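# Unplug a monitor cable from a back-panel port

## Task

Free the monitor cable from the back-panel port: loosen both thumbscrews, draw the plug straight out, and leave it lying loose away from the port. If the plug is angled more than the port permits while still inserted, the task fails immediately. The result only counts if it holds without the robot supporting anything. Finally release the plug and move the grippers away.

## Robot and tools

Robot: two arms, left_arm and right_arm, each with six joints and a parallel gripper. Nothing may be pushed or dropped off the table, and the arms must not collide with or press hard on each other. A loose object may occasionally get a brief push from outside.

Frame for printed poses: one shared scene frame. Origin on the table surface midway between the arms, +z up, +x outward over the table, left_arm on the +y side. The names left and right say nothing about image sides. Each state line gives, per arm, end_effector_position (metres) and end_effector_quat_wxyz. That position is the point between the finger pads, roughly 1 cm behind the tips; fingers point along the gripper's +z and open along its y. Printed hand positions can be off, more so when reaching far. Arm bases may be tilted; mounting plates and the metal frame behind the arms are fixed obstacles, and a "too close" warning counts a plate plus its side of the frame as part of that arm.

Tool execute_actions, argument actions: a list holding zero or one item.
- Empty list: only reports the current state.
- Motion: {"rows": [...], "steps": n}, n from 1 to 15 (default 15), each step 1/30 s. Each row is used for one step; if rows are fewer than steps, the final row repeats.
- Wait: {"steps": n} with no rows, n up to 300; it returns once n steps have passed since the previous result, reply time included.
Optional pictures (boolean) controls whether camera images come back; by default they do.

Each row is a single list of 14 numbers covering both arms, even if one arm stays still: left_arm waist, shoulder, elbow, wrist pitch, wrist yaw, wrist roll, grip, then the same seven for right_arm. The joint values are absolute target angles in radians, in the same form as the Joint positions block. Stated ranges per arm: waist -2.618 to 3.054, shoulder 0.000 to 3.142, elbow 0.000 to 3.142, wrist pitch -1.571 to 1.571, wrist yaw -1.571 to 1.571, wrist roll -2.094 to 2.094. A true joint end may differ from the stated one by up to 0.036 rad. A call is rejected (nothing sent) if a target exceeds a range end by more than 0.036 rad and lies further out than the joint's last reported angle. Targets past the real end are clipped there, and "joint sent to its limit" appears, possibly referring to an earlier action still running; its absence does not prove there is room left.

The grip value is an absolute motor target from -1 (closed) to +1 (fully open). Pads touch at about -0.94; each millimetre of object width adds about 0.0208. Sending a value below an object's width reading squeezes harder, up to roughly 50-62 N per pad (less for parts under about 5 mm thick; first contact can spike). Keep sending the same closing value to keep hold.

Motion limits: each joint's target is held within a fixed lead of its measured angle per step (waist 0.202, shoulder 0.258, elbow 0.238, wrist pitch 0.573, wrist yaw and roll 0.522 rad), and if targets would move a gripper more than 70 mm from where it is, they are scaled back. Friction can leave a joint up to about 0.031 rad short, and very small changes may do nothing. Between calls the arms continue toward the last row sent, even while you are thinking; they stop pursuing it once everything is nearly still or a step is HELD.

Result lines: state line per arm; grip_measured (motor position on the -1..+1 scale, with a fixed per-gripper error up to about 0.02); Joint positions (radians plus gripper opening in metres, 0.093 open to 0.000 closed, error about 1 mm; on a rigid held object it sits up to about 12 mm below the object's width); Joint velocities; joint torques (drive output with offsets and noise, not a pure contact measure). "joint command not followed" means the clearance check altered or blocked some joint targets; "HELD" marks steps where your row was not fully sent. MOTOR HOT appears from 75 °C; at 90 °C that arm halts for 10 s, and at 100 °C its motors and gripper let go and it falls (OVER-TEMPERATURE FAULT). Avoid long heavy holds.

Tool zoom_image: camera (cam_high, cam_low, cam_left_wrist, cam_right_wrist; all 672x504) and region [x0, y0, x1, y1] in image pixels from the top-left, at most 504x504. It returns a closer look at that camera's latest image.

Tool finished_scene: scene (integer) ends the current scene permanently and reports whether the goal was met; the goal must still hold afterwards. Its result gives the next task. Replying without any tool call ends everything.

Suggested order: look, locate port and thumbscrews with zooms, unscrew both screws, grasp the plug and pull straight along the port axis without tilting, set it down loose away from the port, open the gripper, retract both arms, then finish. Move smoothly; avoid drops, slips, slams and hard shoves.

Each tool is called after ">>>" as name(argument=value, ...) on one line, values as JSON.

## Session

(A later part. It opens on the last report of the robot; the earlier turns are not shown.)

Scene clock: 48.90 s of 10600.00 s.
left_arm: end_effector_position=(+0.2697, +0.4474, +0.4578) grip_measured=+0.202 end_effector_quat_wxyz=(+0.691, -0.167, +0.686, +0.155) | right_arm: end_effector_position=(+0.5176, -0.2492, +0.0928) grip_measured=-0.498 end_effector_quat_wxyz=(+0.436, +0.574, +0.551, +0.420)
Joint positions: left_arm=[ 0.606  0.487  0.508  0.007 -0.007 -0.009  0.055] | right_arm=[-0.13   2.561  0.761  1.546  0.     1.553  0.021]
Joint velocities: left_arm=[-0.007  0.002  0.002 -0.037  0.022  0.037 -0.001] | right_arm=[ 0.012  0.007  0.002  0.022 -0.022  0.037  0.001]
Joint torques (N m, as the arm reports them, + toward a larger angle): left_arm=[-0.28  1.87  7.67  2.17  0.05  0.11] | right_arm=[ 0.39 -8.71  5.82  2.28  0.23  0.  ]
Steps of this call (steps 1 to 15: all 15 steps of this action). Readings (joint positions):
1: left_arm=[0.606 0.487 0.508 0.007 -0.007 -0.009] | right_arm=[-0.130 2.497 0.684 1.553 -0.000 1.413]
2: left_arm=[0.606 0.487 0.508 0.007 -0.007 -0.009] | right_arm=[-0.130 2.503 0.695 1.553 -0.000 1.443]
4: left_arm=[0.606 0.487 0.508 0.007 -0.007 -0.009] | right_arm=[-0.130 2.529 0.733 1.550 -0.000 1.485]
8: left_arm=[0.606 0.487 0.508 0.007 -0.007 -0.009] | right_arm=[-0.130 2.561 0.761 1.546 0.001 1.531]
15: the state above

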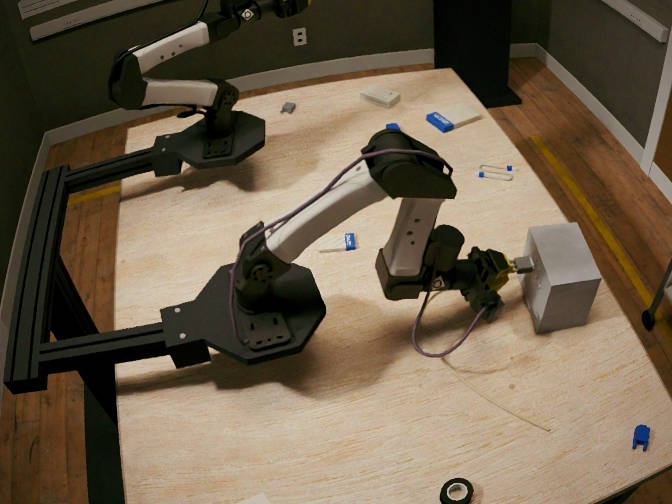

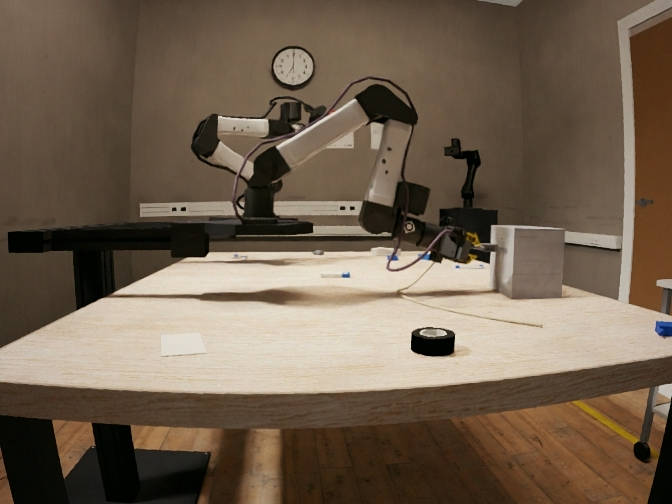

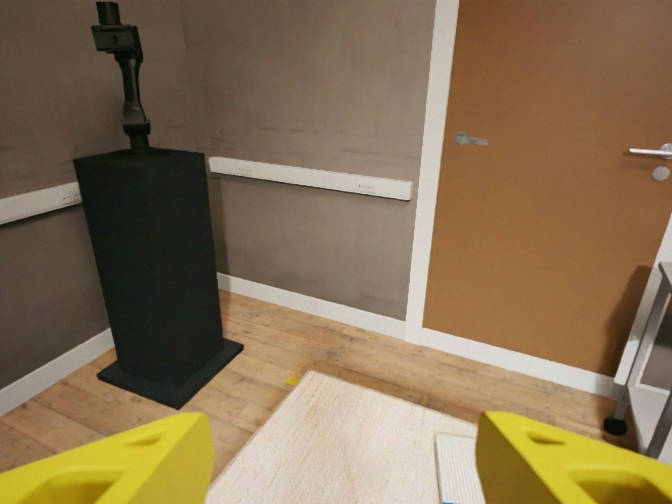

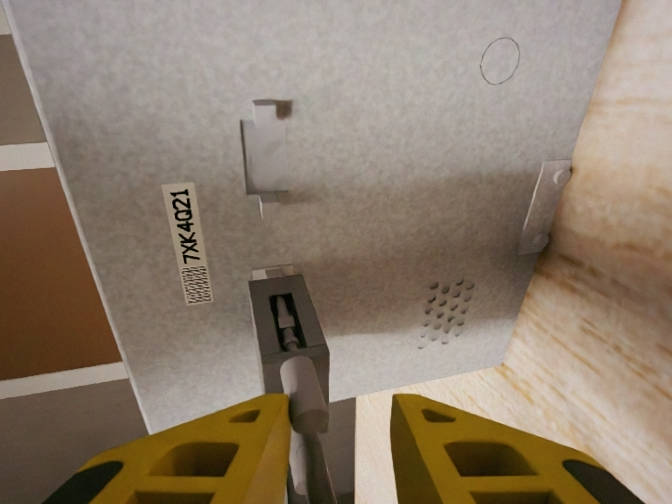

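>>> execute_actions(actions=[{"rows":[[0.6,0.5,0.5,0,0,0,0.2,-0.125,2.555,0.82,1.57,0,1.57,-0.4]]}])

>>> zoom_image(camera="cam_high", region=[440,220,560,310])

Scene clock: 51.63 s of 10600.00 s.
left_arm: end_effector_position=(+0.2697, +0.4474, +0.4578) grip_measured=+0.202 end_effector_quat_wxyz=(+0.691, -0.167, +0.686, +0.155) | right_arm: end_effector_position=(+0.5247, -0.2495, +0.0954) grip_measured=-0.401 end_effector_quat_wxyz=(+0.437, +0.574, +0.547, +0.424)
Joint positions: left_arm=[ 0.606  0.487  0.508  0.007 -0.007 -0.009  0.055] | right_arm=[-0.13   2.561  0.787  1.531  0.     1.559  0.026]
Joint velocities: left_arm=[-0.002  0.002  0.007  0.022  0.022  0.051 -0.001] | right_arm=[ 0.017  0.017 -0.017  0.051 -0.007 -0.022 -0.001]
Joint torques (N m, as the arm reports them, + toward a larger angle): left_arm=[-0.45  1.86  7.68  2.14  0.04  0.09] | right_arm=[ 0.34 -9.84  6.53  2.55  0.09 -0.07]
joint sent to its limit (right arm) — the command would take joint 4 (wrist pitch) past its upper limit, so that joint was sent only as far as its limit.
Steps of this call (steps 1 to 15: the robot went on to your last target; steps 16 to 67: nothing new was sent; steps 68 to 82: all 15 steps of this action). Readings (joint positions):
68: left_arm=[0.606 0.487 0.508 0.007 -0.007 -0.009] | right_arm=[-0.130 2.561 0.766 1.545 0.000 1.559]
69: left_arm=[0.606 0.487 0.508 0.007 -0.007 -0.009] | right_arm=[-0.130 2.561 0.774 1.540 0.000 1.559]
71: left_arm=[0.606 0.487 0.508 0.007 -0.007 -0.009] | right_arm=[-0.130 2.561 0.785 1.536 0.000 1.559]
75: left_arm=[0.606 0.487 0.508 0.007 -0.007 -0.009] | right_arm=[-0.130 2.561 0.787 1.531 0.000 1.559]
82: the state above

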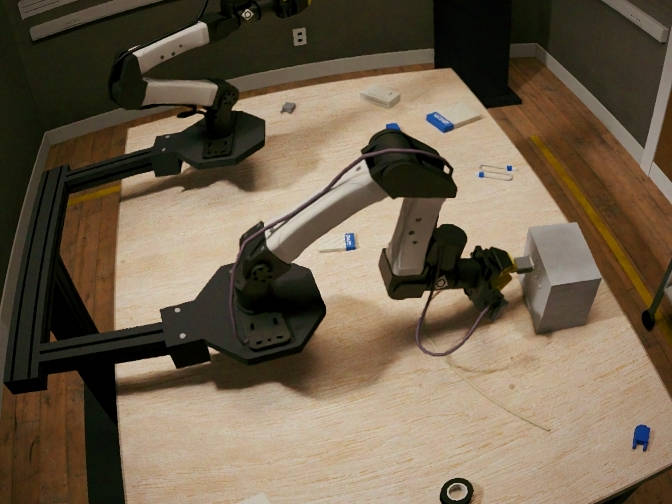

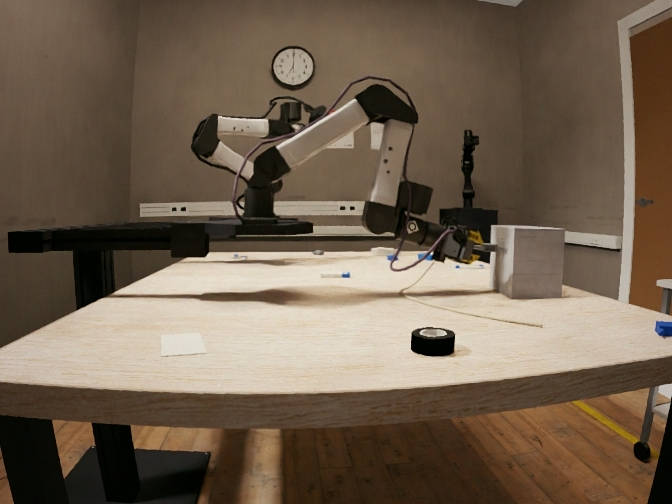

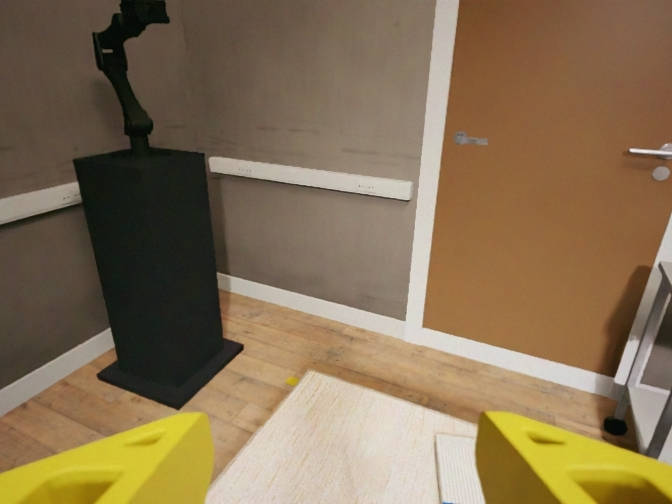

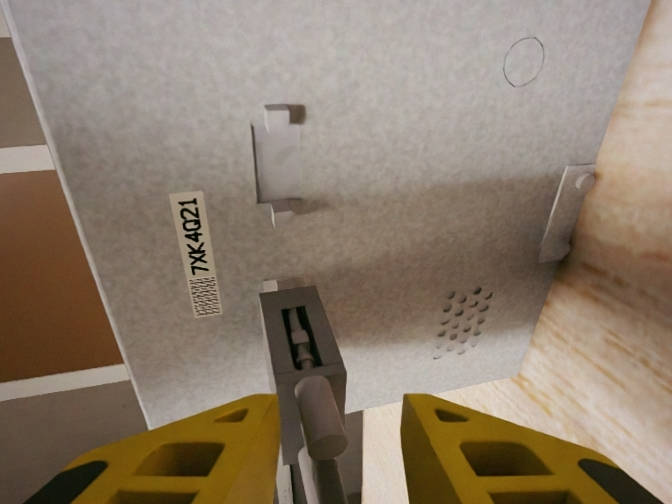

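Region (440, 220, 560, 310) of cam_high's 672x504 image, scaled by 4.200, with more detail than that image has; it fills the top 378 rows of this view, and the rest is white.

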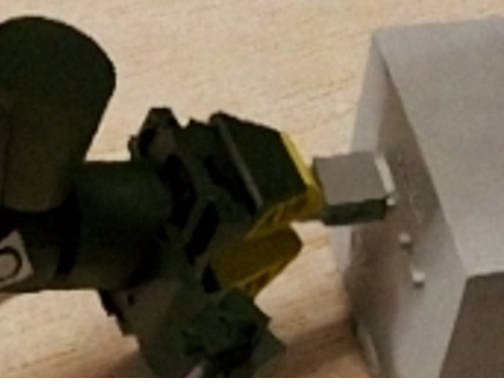

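>>> execute_actions(actions=[{"rows":[[0.6,0.5,0.5,0,0,0,0.2,-0.125,2.54,0.80,1.57,0,1.2,-0.45]]}])

>>> execute_actions(actions=[{"rows":[[0.6,0.5,0.5,0,0,0,0.2,-0.125,2.54,0.80,1.57,0,1.2,-0.86]]}])

>>> execute_actions(actions=[{"rows":[[0.6,0.5,0.5,0,0,0,0.2,-0.125,2.54,0.80,1.57,0,0.7,-0.86]]}])

Scene clock: 57.83 s of 10600.00 s.
left_arm: end_effector_position=(+0.2697, +0.4474, +0.4578) grip_measured=+0.202 end_effector_quat_wxyz=(+0.691, -0.167, +0.686, +0.155) | right_arm: end_effector_position=(+0.5257, -0.2496, +0.0993) grip_measured=-0.448 end_effector_quat_wxyz=(+0.508, +0.470, +0.632, +0.348)
Joint positions: left_arm=[ 0.606  0.487  0.508  0.007 -0.007 -0.009  0.055] | right_arm=[-0.13   2.561  0.787  1.548  0.     1.22   0.024]
Joint velocities: left_arm=[-0.007 -0.007 -0.017 -0.022 -0.022  0.007  0.001] | right_arm=[-0.012 -0.007  0.017 -0.022 -0.095 -0.066  0.001]
Joint torques (N m, as the arm reports them, + toward a larger angle): left_arm=[-0.38  1.96  7.69  2.17  0.07  0.1 ] | right_arm=[  0.4  -10.77   4.39   2.33   0.1   -0.27]
joint sent to its limit (right arm) — the command would take joint 4 (wrist pitch) past its upper limit, so that joint was sent only as far as its limit.
Steps of this call (steps 1 to 15: the robot went on to your last target; steps 16 to 90: nothing new was sent; then 2.70 s passed at rest; steps 91 to 105: all 15 steps of this action). Readings (joint positions):
91: left_arm=[0.606 0.487 0.508 0.007 -0.007 -0.009] | right_arm=[-0.130 2.561 0.787 1.530 0.000 1.501]
92: left_arm=[0.606 0.487 0.508 0.007 -0.007 -0.009] | right_arm=[-0.130 2.561 0.787 1.531 0.000 1.441]
94: left_arm=[0.606 0.487 0.508 0.007 -0.007 -0.009] | right_arm=[-0.130 2.561 0.787 1.535 0.000 1.356]
98: left_arm=[0.606 0.487 0.508 0.007 -0.007 -0.009] | right_arm=[-0.130 2.561 0.787 1.543 0.000 1.267]
105: the state above

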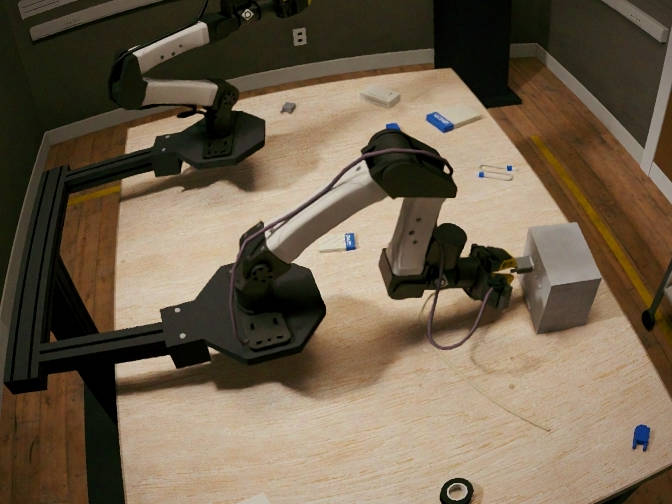

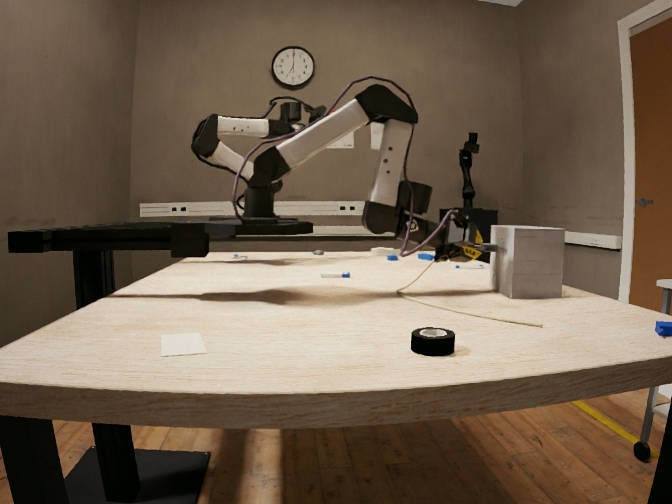

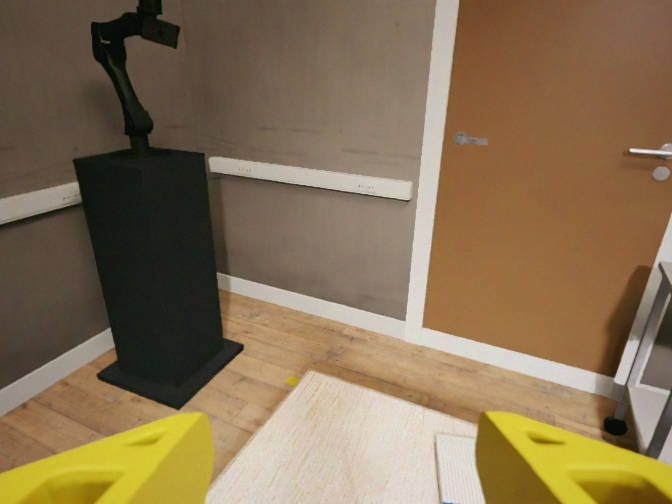

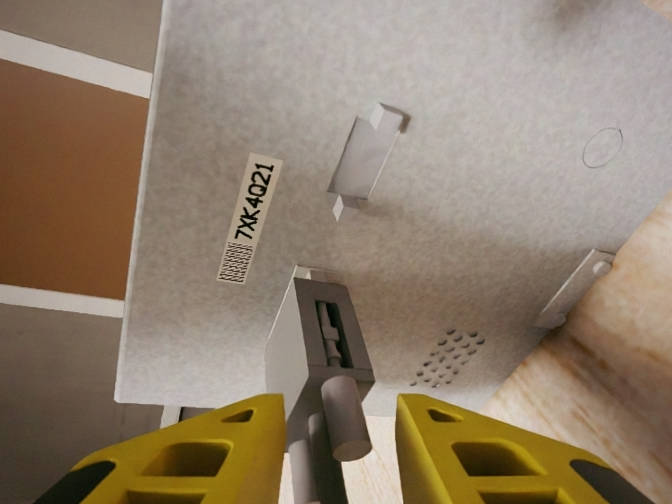

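Scene clock: 58.33 s of 10600.00 s.
left_arm: end_effector_position=(+0.2697, +0.4474, +0.4578) grip_measured=+0.202 end_effector_quat_wxyz=(+0.691, -0.167, +0.686, +0.155) | right_arm: end_effector_position=(+0.5256, -0.2496, +0.0991) grip_measured=-0.849 end_effector_quat_wxyz=(+0.509, +0.468, +0.634, +0.346)
Joint positions: left_arm=[ 0.606  0.487  0.508  0.007 -0.007 -0.009  0.055] | right_arm=[-0.13   2.561  0.787  1.547  0.     1.214  0.004]
Joint velocities: left_arm=[ 0.007 -0.002 -0.002 -0.022  0.037 -0.051 -0.001] | right_arm=[ 0.002  0.007  0.012  0.037  0.051 -0.022  0.   ]
Joint torques (N m, as the arm reports them, + toward a larger angle): left_arm=[-0.39  1.93  7.69  2.17  0.06  0.12] | right_arm=[  0.4  -10.82   4.61   2.38   0.19  -0.28]
joint sent to its limit (right arm) — the command would take joint 4 (wrist pitch) past its upper limit, so that joint was sent only as far as its limit.
Steps of this call (steps 1 to 15: all 15 steps of this action). Readings (joint positions):
1: left_arm=[0.606 0.487 0.508 0.007 -0.007 -0.009] | right_arm=[-0.130 2.561 0.787 1.548 0.000 1.217]
2: left_arm=[0.606 0.487 0.508 0.007 -0.007 -0.009] | right_arm=[-0.130 2.561 0.787 1.547 0.000 1.215]
4: left_arm=[0.606 0.487 0.508 0.007 -0.007 -0.009] | right_arm=[-0.130 2.561 0.787 1.547 0.000 1.214]
8: left_arm=[0.606 0.487 0.508 0.007 -0.007 -0.009] | right_arm=[-0.130 2.561 0.787 1.547 0.000 1.214]
15: the state above

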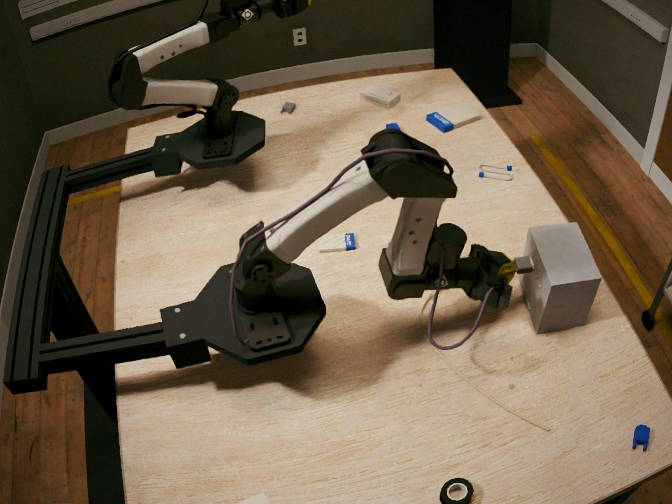

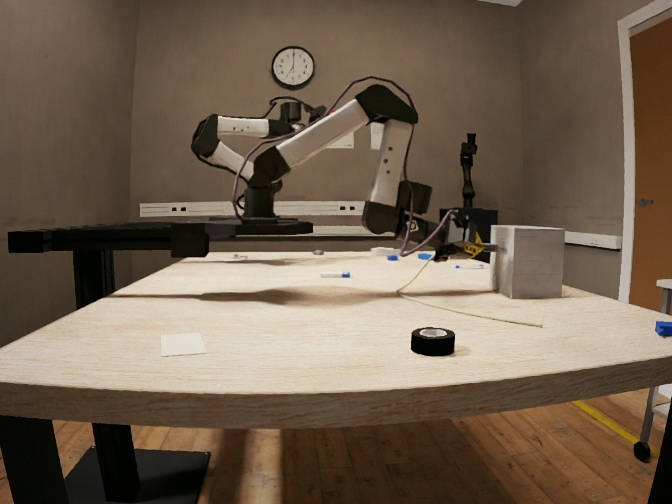

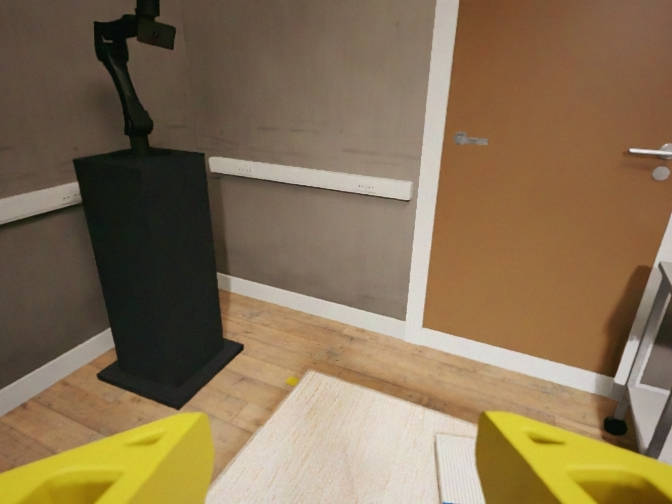

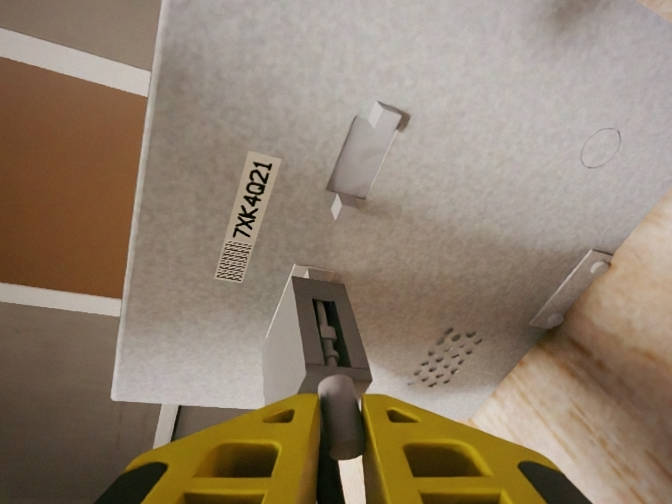

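Scene clock: 58.83 s of 10600.00 s.
left_arm: end_effector_position=(+0.2697, +0.4474, +0.4578) grip_measured=+0.202 end_effector_quat_wxyz=(+0.691, -0.167, +0.686, +0.155) | right_arm: end_effector_position=(+0.5263, -0.2493, +0.1013) grip_measured=-0.846 end_effector_quat_wxyz=(+0.569, +0.335, +0.711, +0.242)
Joint positions: left_arm=[ 0.606  0.487  0.508  0.007 -0.007 -0.009  0.055] | right_arm=[-0.129  2.559  0.787  1.552  0.001  0.822  0.005]
Joint velocities: left_arm=[-0.012 -0.012 -0.007  0.022 -0.007 -0.007  0.   ] | right_arm=[-0.017 -0.007  0.002  0.037  0.051 -0.051 -0.   ]
Joint torques (N m, as the arm reports them, + toward a larger angle): left_arm=[-0.3   1.93  7.54  2.16  0.05  0.13] | right_arm=[  0.34 -10.61   4.63   2.33   0.11  -1.48]
joint sent to its limit (right arm) — the command would take joint 4 (wrist pitch) past its upper limit, so that joint was sent only as far as its limit.
Steps of this call (steps 1 to 15: all 15 steps of this action). Readings (joint positions):
1: left_arm=[0.606 0.487 0.508 0.007 -0.007 -0.009] | right_arm=[-0.130 2.561 0.787 1.547 -0.000 1.136]
2: left_arm=[0.606 0.487 0.508 0.007 -0.007 -0.009] | right_arm=[-0.129 2.560 0.787 1.548 -0.000 1.058]
4: left_arm=[0.606 0.487 0.508 0.007 -0.007 -0.009] | right_arm=[-0.129 2.559 0.787 1.548 -0.000 0.955]
8: left_arm=[0.606 0.487 0.508 0.007 -0.007 -0.009] | right_arm=[-0.129 2.559 0.787 1.551 0.001 0.859]
15: the state above

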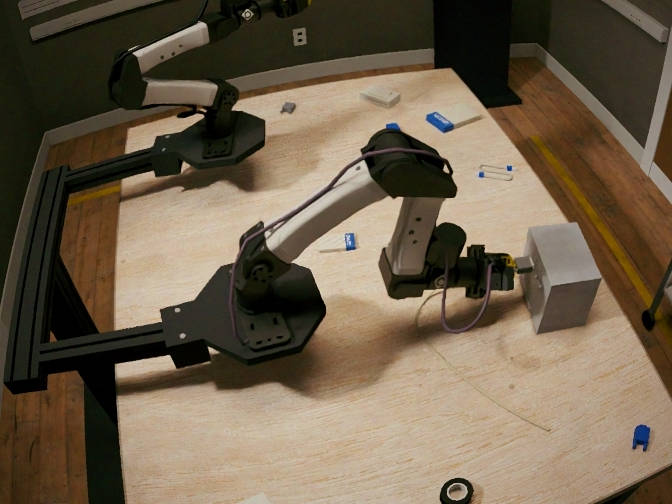

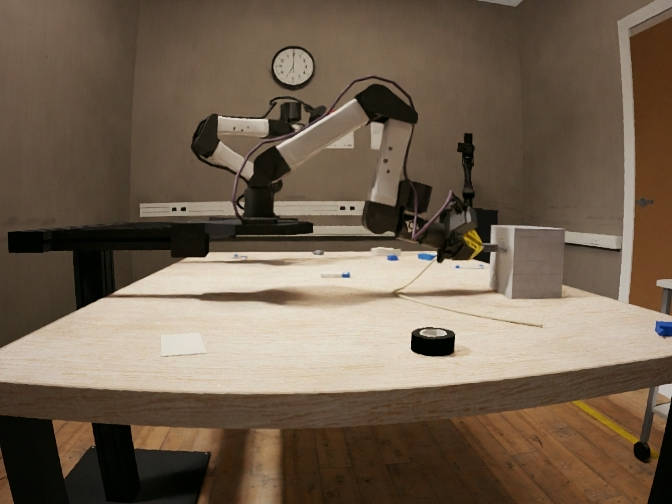

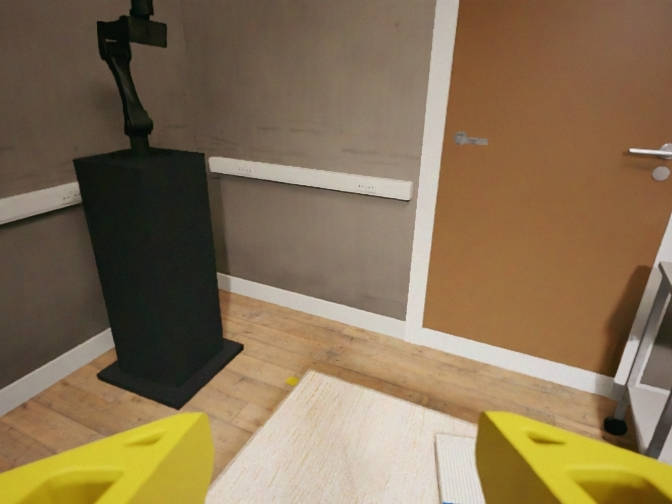

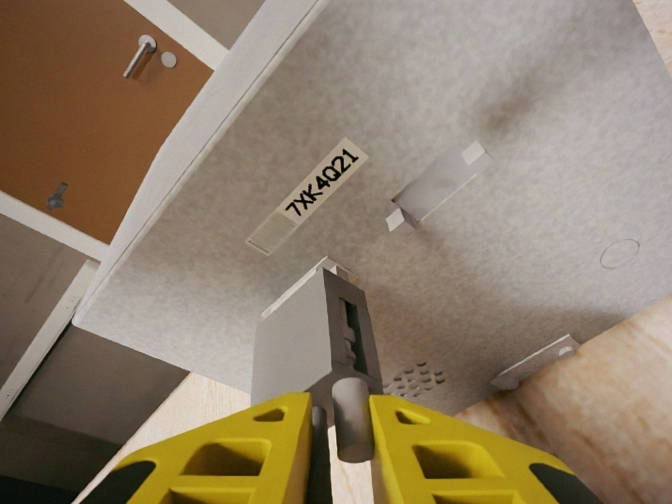

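>>> execute_actions(actions=[{"rows":[[0.6,0.5,0.5,0,0,0,0.2,-0.125,2.55,0.80,1.56,0,1.3,-0.4],[0.6,0.5,0.5,0,0,0,0.2,-0.125,2.55,0.80,1.56,0,1.3,-0.4],[0.6,0.5,0.5,0,0,0,0.2,-0.125,2.55,0.80,1.56,0,1.3,-0.4],[0.6,0.5,0.5,0,0,0,0.2,-0.125,2.55,0.80,1.56,0,1.3,-0.4],[0.6,0.5,0.5,0,0,0,0.2,-0.125,2.55,0.80,1.56,0,1.3,-0.4],[0.6,0.5,0.5,0,0,0,0.2,-0.2,2.55,0.80,1.56,0,1.3,-0.4],[0.6,0.5,0.5,0,0,0,0.2,-0.4,2.55,0.80,1.56,-0.3,1.5,-0.4]]}], pictures=false)

>>> execute_actions(actions=[{"rows":[[0.6,0.5,0.5,0,0,0,0.2,-0.4,2.63,0.89,1.56,-0.6,1.5,-0.4]]}], pictures=false)

>>> execute_actions(actions=[{"steps":15}])

Scene clock: 65.07 s of 10600.00 s.
left_arm: end_effector_position=(+0.2697, +0.4474, +0.4578) grip_measured=+0.202 end_effector_quat_wxyz=(+0.691, -0.167, +0.686, +0.155) | right_arm: end_effector_position=(+0.5073, -0.3541, +0.1010) grip_measured=-0.401 end_effector_quat_wxyz=(+0.470, +0.568, +0.540, +0.406)
Joint positions: left_arm=[ 0.606  0.487  0.508  0.007 -0.007 -0.009  0.055] | right_arm=[-0.431  2.559  0.787  1.553 -0.237  1.451  0.026]
Joint velocities: left_arm=[-0.007 -0.007  0.002  0.022 -0.022 -0.007  0.001] | right_arm=[ 0.242  0.007  0.007 -0.066 -0.227  0.227  0.001]
Joint torques (N m, as the arm reports them, + toward a larger angle): left_arm=[-0.28  1.97  7.71  2.17  0.09  0.13] | right_arm=[  1.68 -10.08   4.32   2.21  -0.06  -0.11]
joint sent to its limit (right arm) — the command would take joint 4 (wrist pitch) past its upper limit, so that joint was sent only as far as its limit.
Steps of this call (steps 1 to 15: the robot went on to your last target; steps 16 to 90: nothing new was sent; then 2.73 s passed at rest; steps 91 to 105: all 15 steps of this action). Readings (joint positions):
91: left_arm=[0.606 0.487 0.508 0.007 -0.007 -0.009] | right_arm=[-0.129 2.559 0.787 1.552 0.004 0.901]
92: left_arm=[0.606 0.487 0.508 0.007 -0.007 -0.009] | right_arm=[-0.129 2.559 0.787 1.553 0.004 0.981]
94: left_arm=[0.606 0.487 0.508 0.007 -0.007 -0.009] | right_arm=[-0.129 2.559 0.787 1.553 0.004 1.095]
98: left_arm=[0.606 0.487 0.508 0.007 -0.007 -0.009] | right_arm=[-0.214 2.559 0.787 1.553 -0.116 1.279]
105: the state above

Scene clock: 65.57 s of 10600.00 s.
left_arm: end_effector_position=(+0.2697, +0.4474, +0.4578) grip_measured=+0.202 end_effector_quat_wxyz=(+0.691, -0.167, +0.686, +0.155) | right_arm: end_effector_position=(+0.5215, -0.2875, +0.0998) grip_measured=-0.401 end_effector_quat_wxyz=(+0.375, +0.475, +0.598, +0.525)
Joint positions: left_arm=[ 0.606  0.487  0.508  0.007 -0.007 -0.009  0.055] | right_arm=[-0.4    2.62   0.874  1.557 -0.581  1.494  0.026]
Joint velocities: left_arm=[-0.002 -0.002  0.007  0.007 -0.037 -0.037 -0.002] | right_arm=[ 0.002 -0.017 -0.002 -0.007 -0.037  0.007 -0.001]
Joint torques (N m, as the arm reports them, + toward a larger angle): left_arm=[-0.28  1.96  7.78  2.17  0.06  0.14] | right_arm=[-0.17 -9.12  5.04  2.04  0.01 -0.13]
Steps of this call (steps 1 to 15: all 15 steps of this action). Readings (joint positions):
1: left_arm=[0.606 0.487 0.508 0.007 -0.007 -0.009] | right_arm=[-0.425 2.569 0.802 1.556 -0.293 1.461]
2: left_arm=[0.606 0.487 0.508 0.007 -0.007 -0.009] | right_arm=[-0.419 2.587 0.832 1.557 -0.354 1.467]
4: left_arm=[0.606 0.487 0.508 0.007 -0.007 -0.009] | right_arm=[-0.406 2.611 0.869 1.557 -0.442 1.478]
8: left_arm=[0.606 0.487 0.508 0.007 -0.007 -0.009] | right_arm=[-0.400 2.620 0.874 1.557 -0.534 1.488]
15: the state above

Scene clock: 66.07 s of 10600.00 s.
left_arm: end_effector_position=(+0.2697, +0.4474, +0.4578) grip_measured=+0.202 end_effector_quat_wxyz=(+0.691, -0.167, +0.686, +0.155) | right_arm: end_effector_position=(+0.5210, -0.2857, +0.1001) grip_measured=-0.401 end_effector_quat_wxyz=(+0.371, +0.473, +0.599, +0.529)
Joint positions: left_arm=[ 0.606  0.487  0.508  0.007 -0.007 -0.009  0.055] | right_arm=[-0.4    2.62   0.874  1.557 -0.592  1.496  0.026]
Joint velocities: left_arm=[-0.012  0.012 -0.007 -0.022 -0.007 -0.022 -0.   ] | right_arm=[ 0.002 -0.007 -0.017 -0.037  0.051 -0.051 -0.001]
Joint torques (N m, as the arm reports them, + toward a larger angle): left_arm=[-0.46  1.98  7.64  2.15  0.05  0.15] | right_arm=[-0.06 -9.24  4.79  2.11 -0.08 -0.07]
Steps of this call (steps 1 to 15: the robot went on to your last target). Readings (joint positions):
1: left_arm=[0.606 0.487 0.508 0.007 -0.007 -0.009] | right_arm=[-0.400 2.620 0.874 1.557 -0.583 1.495]
2: left_arm=[0.606 0.487 0.508 0.007 -0.007 -0.009] | right_arm=[-0.400 2.620 0.874 1.557 -0.585 1.495]
4: left_arm=[0.606 0.487 0.508 0.007 -0.007 -0.009] | right_arm=[-0.400 2.620 0.874 1.557 -0.587 1.495]
8: left_arm=[0.606 0.487 0.508 0.007 -0.007 -0.009] | right_arm=[-0.400 2.620 0.874 1.557 -0.590 1.496]
15: the state above

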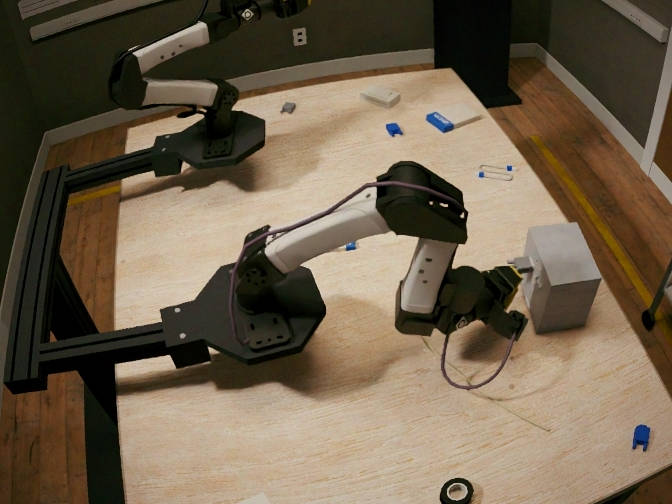

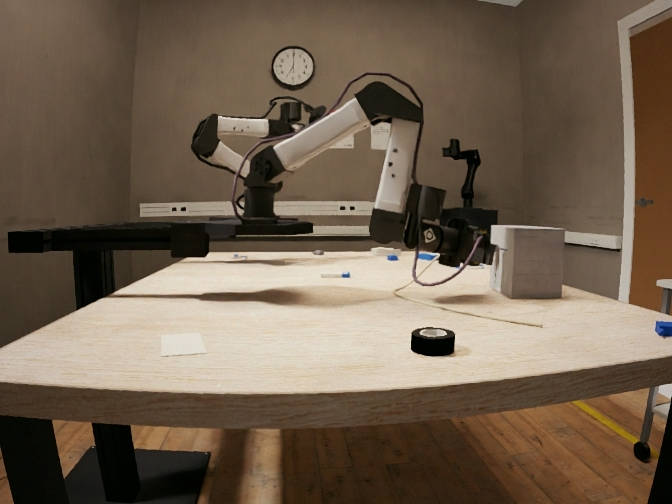

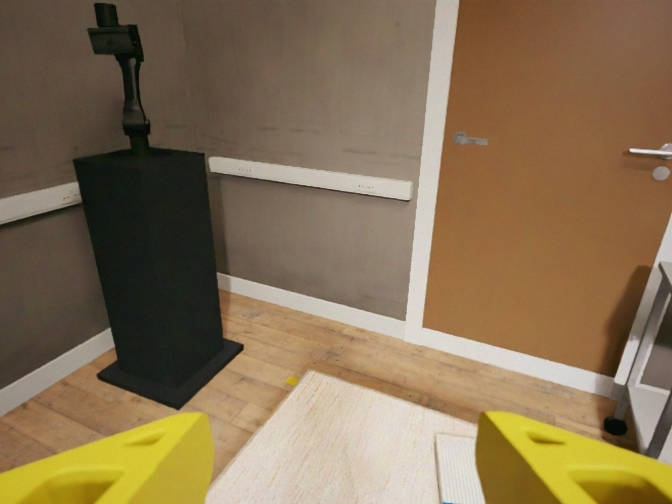

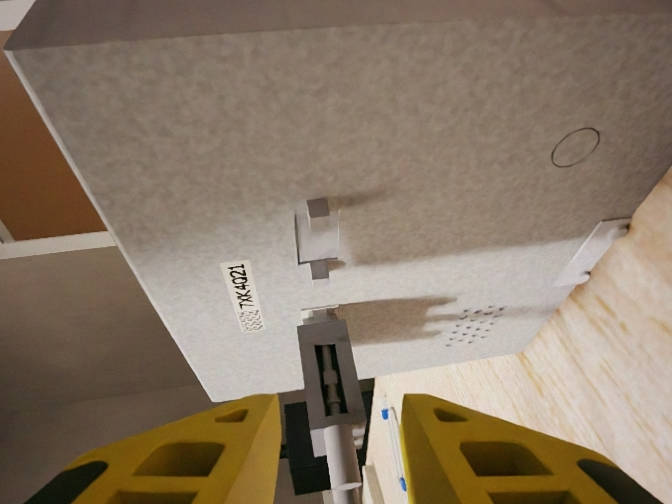

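Target y ≈ -0.253; then test a stroke.

>>> execute_actions(actions=[{"rows":[[0.6,0.5,0.5,0,0,0,0.2,-0.38,2.63,0.89,1.56,-0.6,1.5,-0.4],[0.6,0.5,0.5,0,0,0,0.2,-0.365,2.63,0.89,1.56,-0.6,1.5,-0.4],[0.6,0.5,0.5,0,0,0,0.2,-0.35,2.63,0.89,1.56,-0.6,1.5,-0.4],[0.6,0.5,0.5,0,0,0,0.2,-0.335,2.63,0.89,1.56,-0.6,1.5,-0.4],[0.6,0.5,0.5,0,0,0,0.2,-0.325,2.63,0.89,1.56,-0.6,1.5,-0.4]]}], pictures=false)

>>> execute_actions(actions=[{"rows":[[0.6,0.5,0.5,0,0,0,0.2,-0.325,2.63,0.89,1.56,-0.6,1.9,-0.6]]}])

>>> execute_actions(actions=[{"rows":[[0.6,0.5,0.5,0,0,0,0.2,-0.325,2.63,0.89,1.56,-0.6,1.9,-0.86]],"steps":8}])

>>> execute_actions(actions=[{"rows":[[0.6,0.5,0.5,0,0,0,0.2,-0.325,2.63,0.89,1.56,-0.6,0.9,-0.86]]}])

Scene clock: 72.23 s of 10600.00 s.
left_arm: end_effector_position=(+0.2697, +0.4474, +0.4578) grip_measured=+0.202 end_effector_quat_wxyz=(+0.691, -0.167, +0.686, +0.155) | right_arm: end_effector_position=(+0.5237, -0.2468, +0.1009) grip_measured=-0.401 end_effector_quat_wxyz=(+0.349, +0.447, +0.618, +0.545)
Joint positions: left_arm=[ 0.606  0.487  0.508  0.007 -0.007 -0.009  0.055] | right_arm=[-0.321  2.62   0.874  1.557 -0.597  1.496  0.026]
Joint velocities: left_arm=[-0.017 -0.007  0.007 -0.037 -0.066  0.022  0.001] | right_arm=[ 0.022 -0.007  0.017  0.037  0.037 -0.007 -0.   ]
Joint torques (N m, as the arm reports them, + toward a larger angle): left_arm=[-0.34  1.89  7.58  2.16  0.07  0.14] | right_arm=[-0.49 -9.04  5.29  2.11 -0.13 -0.06]
Steps of this call (steps 1 to 15: the robot went on to your last target; steps 16 to 90: nothing new was sent; then 2.67 s passed at rest; steps 91 to 105: all 15 steps of this action). Readings (joint positions):
91: left_arm=[0.606 0.487 0.508 0.007 -0.007 -0.009] | right_arm=[-0.399 2.620 0.874 1.557 -0.592 1.496]
92: left_arm=[0.606 0.487 0.508 0.007 -0.007 -0.009] | right_arm=[-0.395 2.620 0.874 1.557 -0.592 1.496]
94: left_arm=[0.606 0.487 0.508 0.007 -0.007 -0.009] | right_arm=[-0.376 2.620 0.874 1.557 -0.592 1.496]
98: left_arm=[0.606 0.487 0.508 0.007 -0.007 -0.009] | right_arm=[-0.327 2.620 0.874 1.557 -0.595 1.496]
105: the state above

Scene clock: 72.73 s of 10600.00 s.
left_arm: end_effector_position=(+0.2697, +0.4474, +0.4578) grip_measured=+0.202 end_effector_quat_wxyz=(+0.691, -0.167, +0.686, +0.155) | right_arm: end_effector_position=(+0.5228, -0.2479, +0.0963) grip_measured=-0.598 end_effector_quat_wxyz=(+0.245, +0.555, +0.529, +0.593)
Joint positions: left_arm=[ 0.606  0.487  0.508  0.007 -0.007 -0.009  0.055] | right_arm=[-0.322  2.624  0.874  1.545 -0.591  1.847  0.017]
Joint velocities: left_arm=[ 0.007  0.002  0.002  0.022 -0.022  0.007 -0.001] | right_arm=[ 0.002  0.017  0.007  0.007  0.037  0.007 -0.001]
Joint torques (N m, as the arm reports them, + toward a larger angle): left_arm=[-0.34  1.86  7.64  2.17  0.09  0.12] | right_arm=[-0.45 -9.34  4.82  2.21 -0.08  0.42]
Steps of this call (steps 1 to 15: all 15 steps of this action). Readings (joint positions):
1: left_arm=[0.606 0.487 0.508 0.007 -0.007 -0.009] | right_arm=[-0.321 2.620 0.874 1.558 -0.597 1.561]
2: left_arm=[0.606 0.487 0.508 0.007 -0.007 -0.009] | right_arm=[-0.321 2.620 0.874 1.553 -0.596 1.627]
4: left_arm=[0.606 0.487 0.508 0.007 -0.007 -0.009] | right_arm=[-0.322 2.624 0.874 1.549 -0.594 1.724]
8: left_arm=[0.606 0.487 0.508 0.007 -0.007 -0.009] | right_arm=[-0.322 2.624 0.874 1.546 -0.592 1.814]
15: the state above

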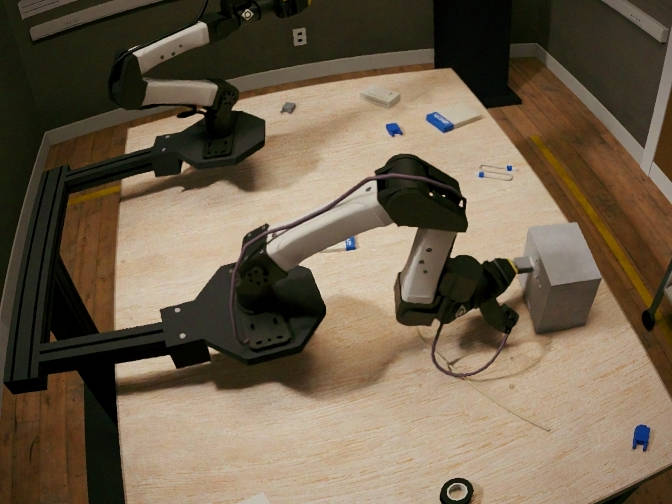

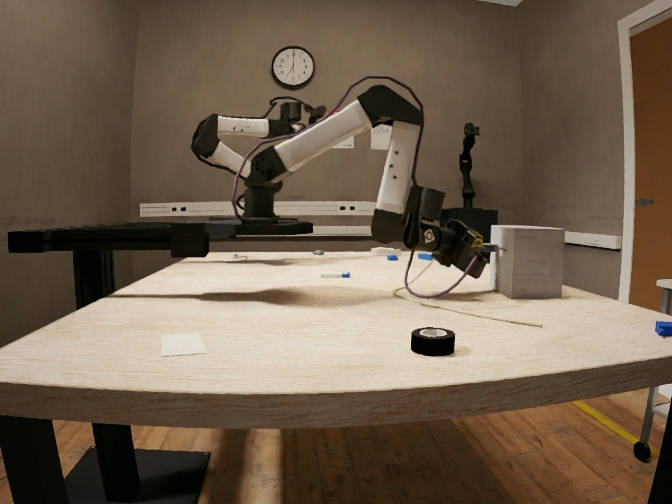

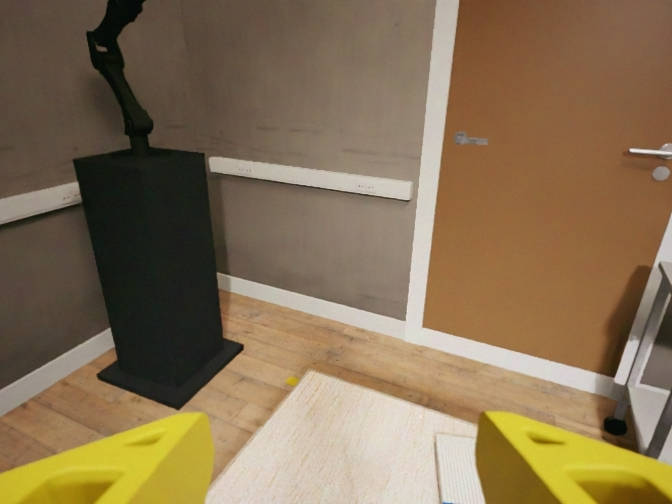

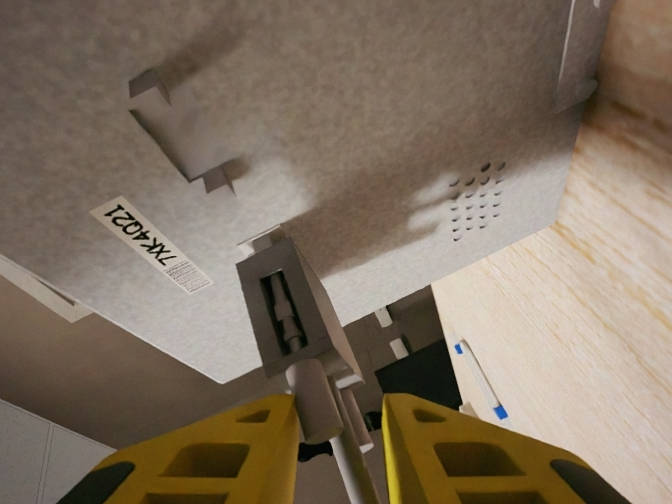

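Scene clock: 73.00 s of 10600.00 s.
left_arm: end_effector_position=(+0.2697, +0.4474, +0.4578) grip_measured=+0.202 end_effector_quat_wxyz=(+0.691, -0.167, +0.686, +0.155) | right_arm: end_effector_position=(+0.5230, -0.2490, +0.0974) grip_measured=-0.844 end_effector_quat_wxyz=(+0.254, +0.548, +0.534, +0.591)
Joint positions: left_arm=[ 0.606  0.487  0.508  0.007 -0.007 -0.009  0.055] | right_arm=[-0.324  2.624  0.874  1.551 -0.59   1.826  0.005]
Joint velocities: left_arm=[-0.017  0.002 -0.012  0.022 -0.037 -0.007  0.001] | right_arm=[ 0.012 -0.002 -0.007 -0.022  0.037 -0.081 -0.   ]
Joint torques (N m, as the arm reports them, + toward a larger angle): left_arm=[-0.26  1.9   7.64  2.15  0.07  0.12] | right_arm=[-0.46 -9.36  4.7   2.08 -0.14  0.78]
Steps of this call (steps 1 to 8: all 8 steps of this action). Readings (joint positions):
1: left_arm=[0.606 0.487 0.508 0.007 -0.007 -0.009] | right_arm=[-0.322 2.624 0.874 1.546 -0.591 1.847]
2: left_arm=[0.606 0.487 0.508 0.007 -0.007 -0.009] | right_arm=[-0.323 2.624 0.874 1.549 -0.591 1.841]
4: left_arm=[0.606 0.487 0.508 0.007 -0.007 -0.009] | right_arm=[-0.324 2.624 0.874 1.550 -0.590 1.833]
8: the state above

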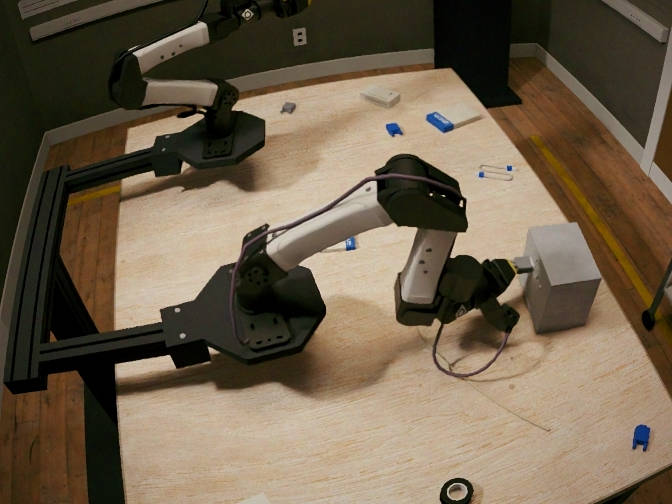

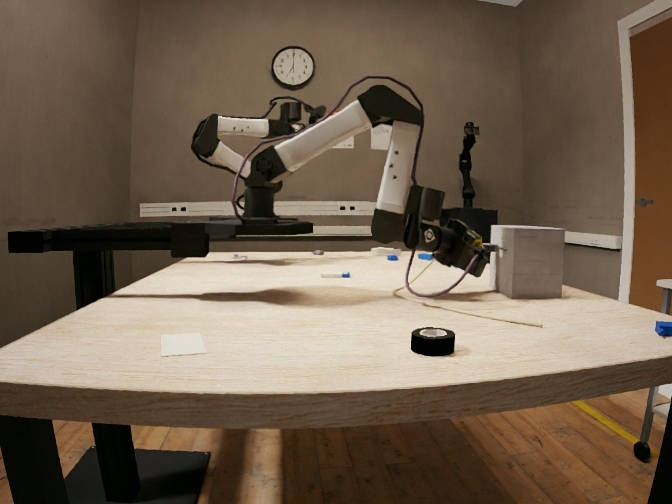

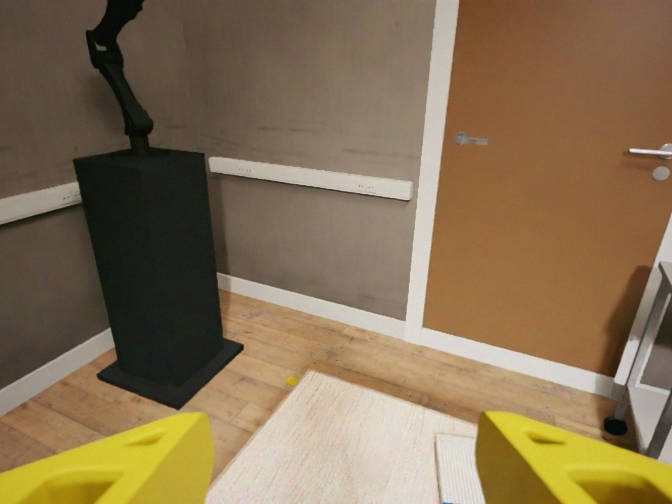

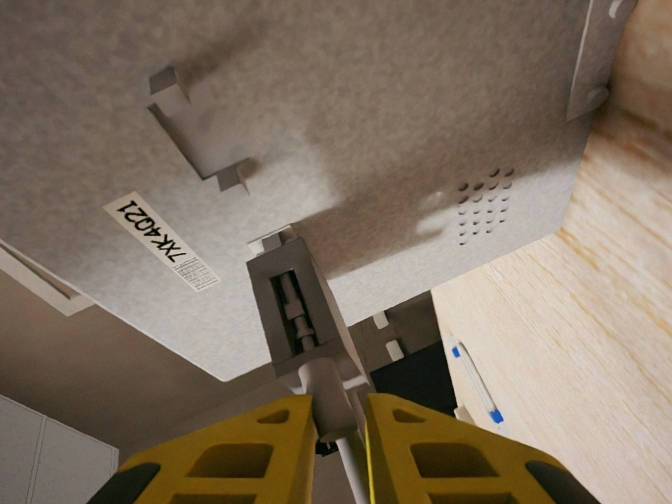

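Scene clock: 73.50 s of 10600.00 s.
left_arm: end_effector_position=(+0.2697, +0.4474, +0.4578) grip_measured=+0.202 end_effector_quat_wxyz=(+0.691, -0.167, +0.686, +0.155) | right_arm: end_effector_position=(+0.5225, -0.2504, +0.0981) grip_measured=-0.853 end_effector_quat_wxyz=(+0.473, +0.281, +0.711, +0.438)
Joint positions: left_arm=[ 0.606  0.487  0.508  0.007 -0.007 -0.009  0.055] | right_arm=[-0.33   2.624  0.874  1.552 -0.601  0.986  0.004]
Joint velocities: left_arm=[-0.002 -0.032  0.002 -0.022 -0.037  0.022 -0.   ] | right_arm=[-0.022  0.002 -0.022 -0.051  0.007 -0.242  0.   ]
Joint torques (N m, as the arm reports them, + toward a larger angle): left_arm=[-0.33  1.92  7.6   2.16  0.06  0.11] | right_arm=[ 0.24 -9.06  4.92  2.13  0.08 -0.68]
Steps of this call (steps 1 to 15: all 15 steps of this action). Readings (joint positions):
1: left_arm=[0.606 0.487 0.508 0.007 -0.007 -0.009] | right_arm=[-0.324 2.624 0.874 1.552 -0.589 1.733]
2: left_arm=[0.606 0.487 0.508 0.007 -0.007 -0.009] | right_arm=[-0.324 2.624 0.874 1.552 -0.590 1.628]
4: left_arm=[0.606 0.487 0.508 0.007 -0.007 -0.009] | right_arm=[-0.324 2.624 0.874 1.552 -0.592 1.429]
8: left_arm=[0.606 0.487 0.508 0.007 -0.007 -0.009] | right_arm=[-0.326 2.624 0.874 1.552 -0.595 1.135]
15: the state above

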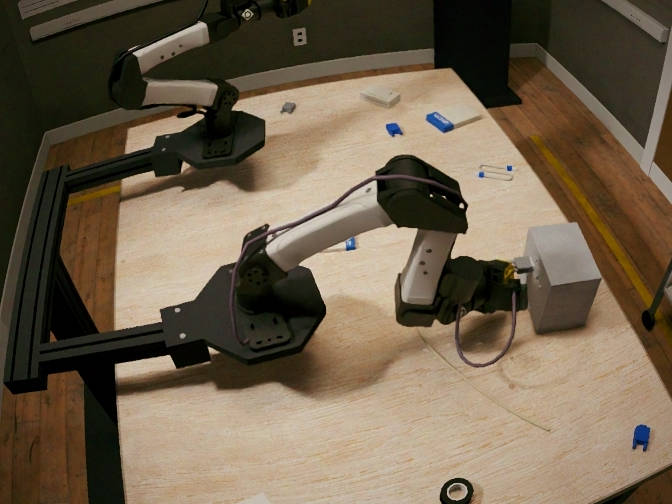

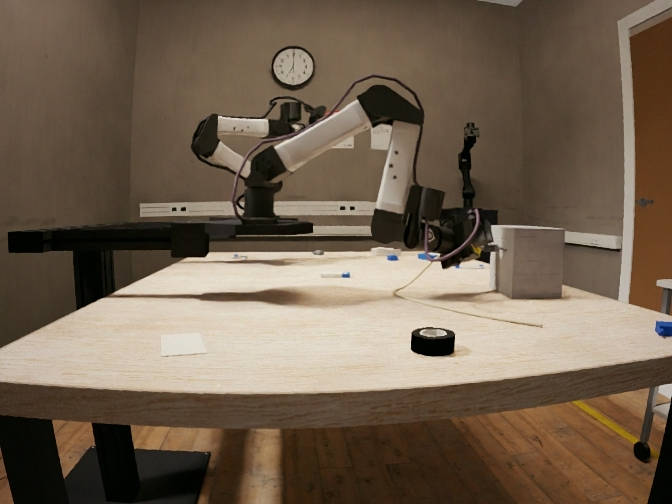

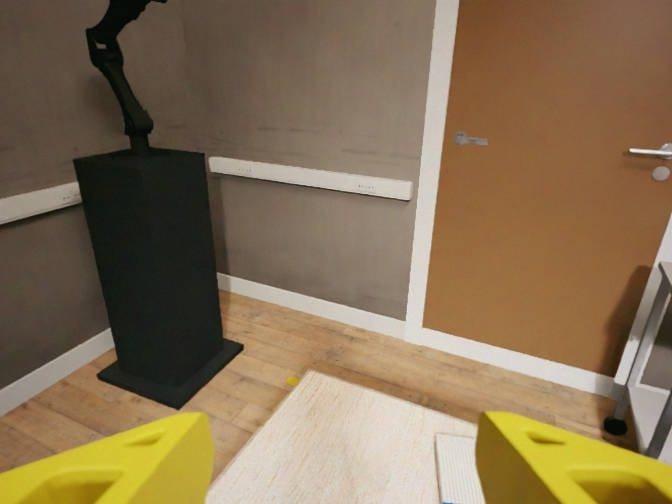

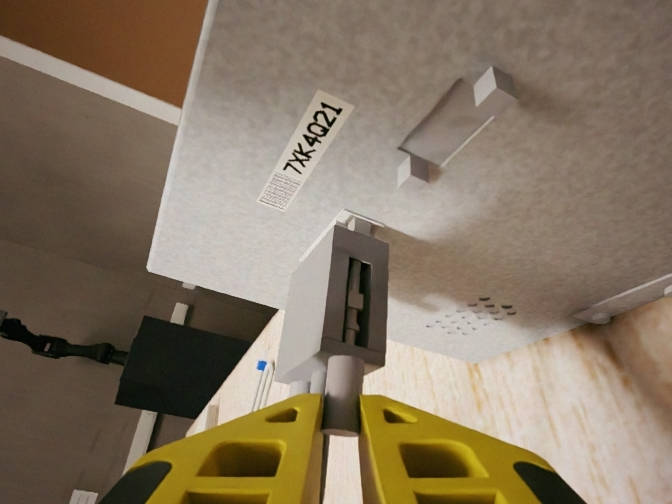

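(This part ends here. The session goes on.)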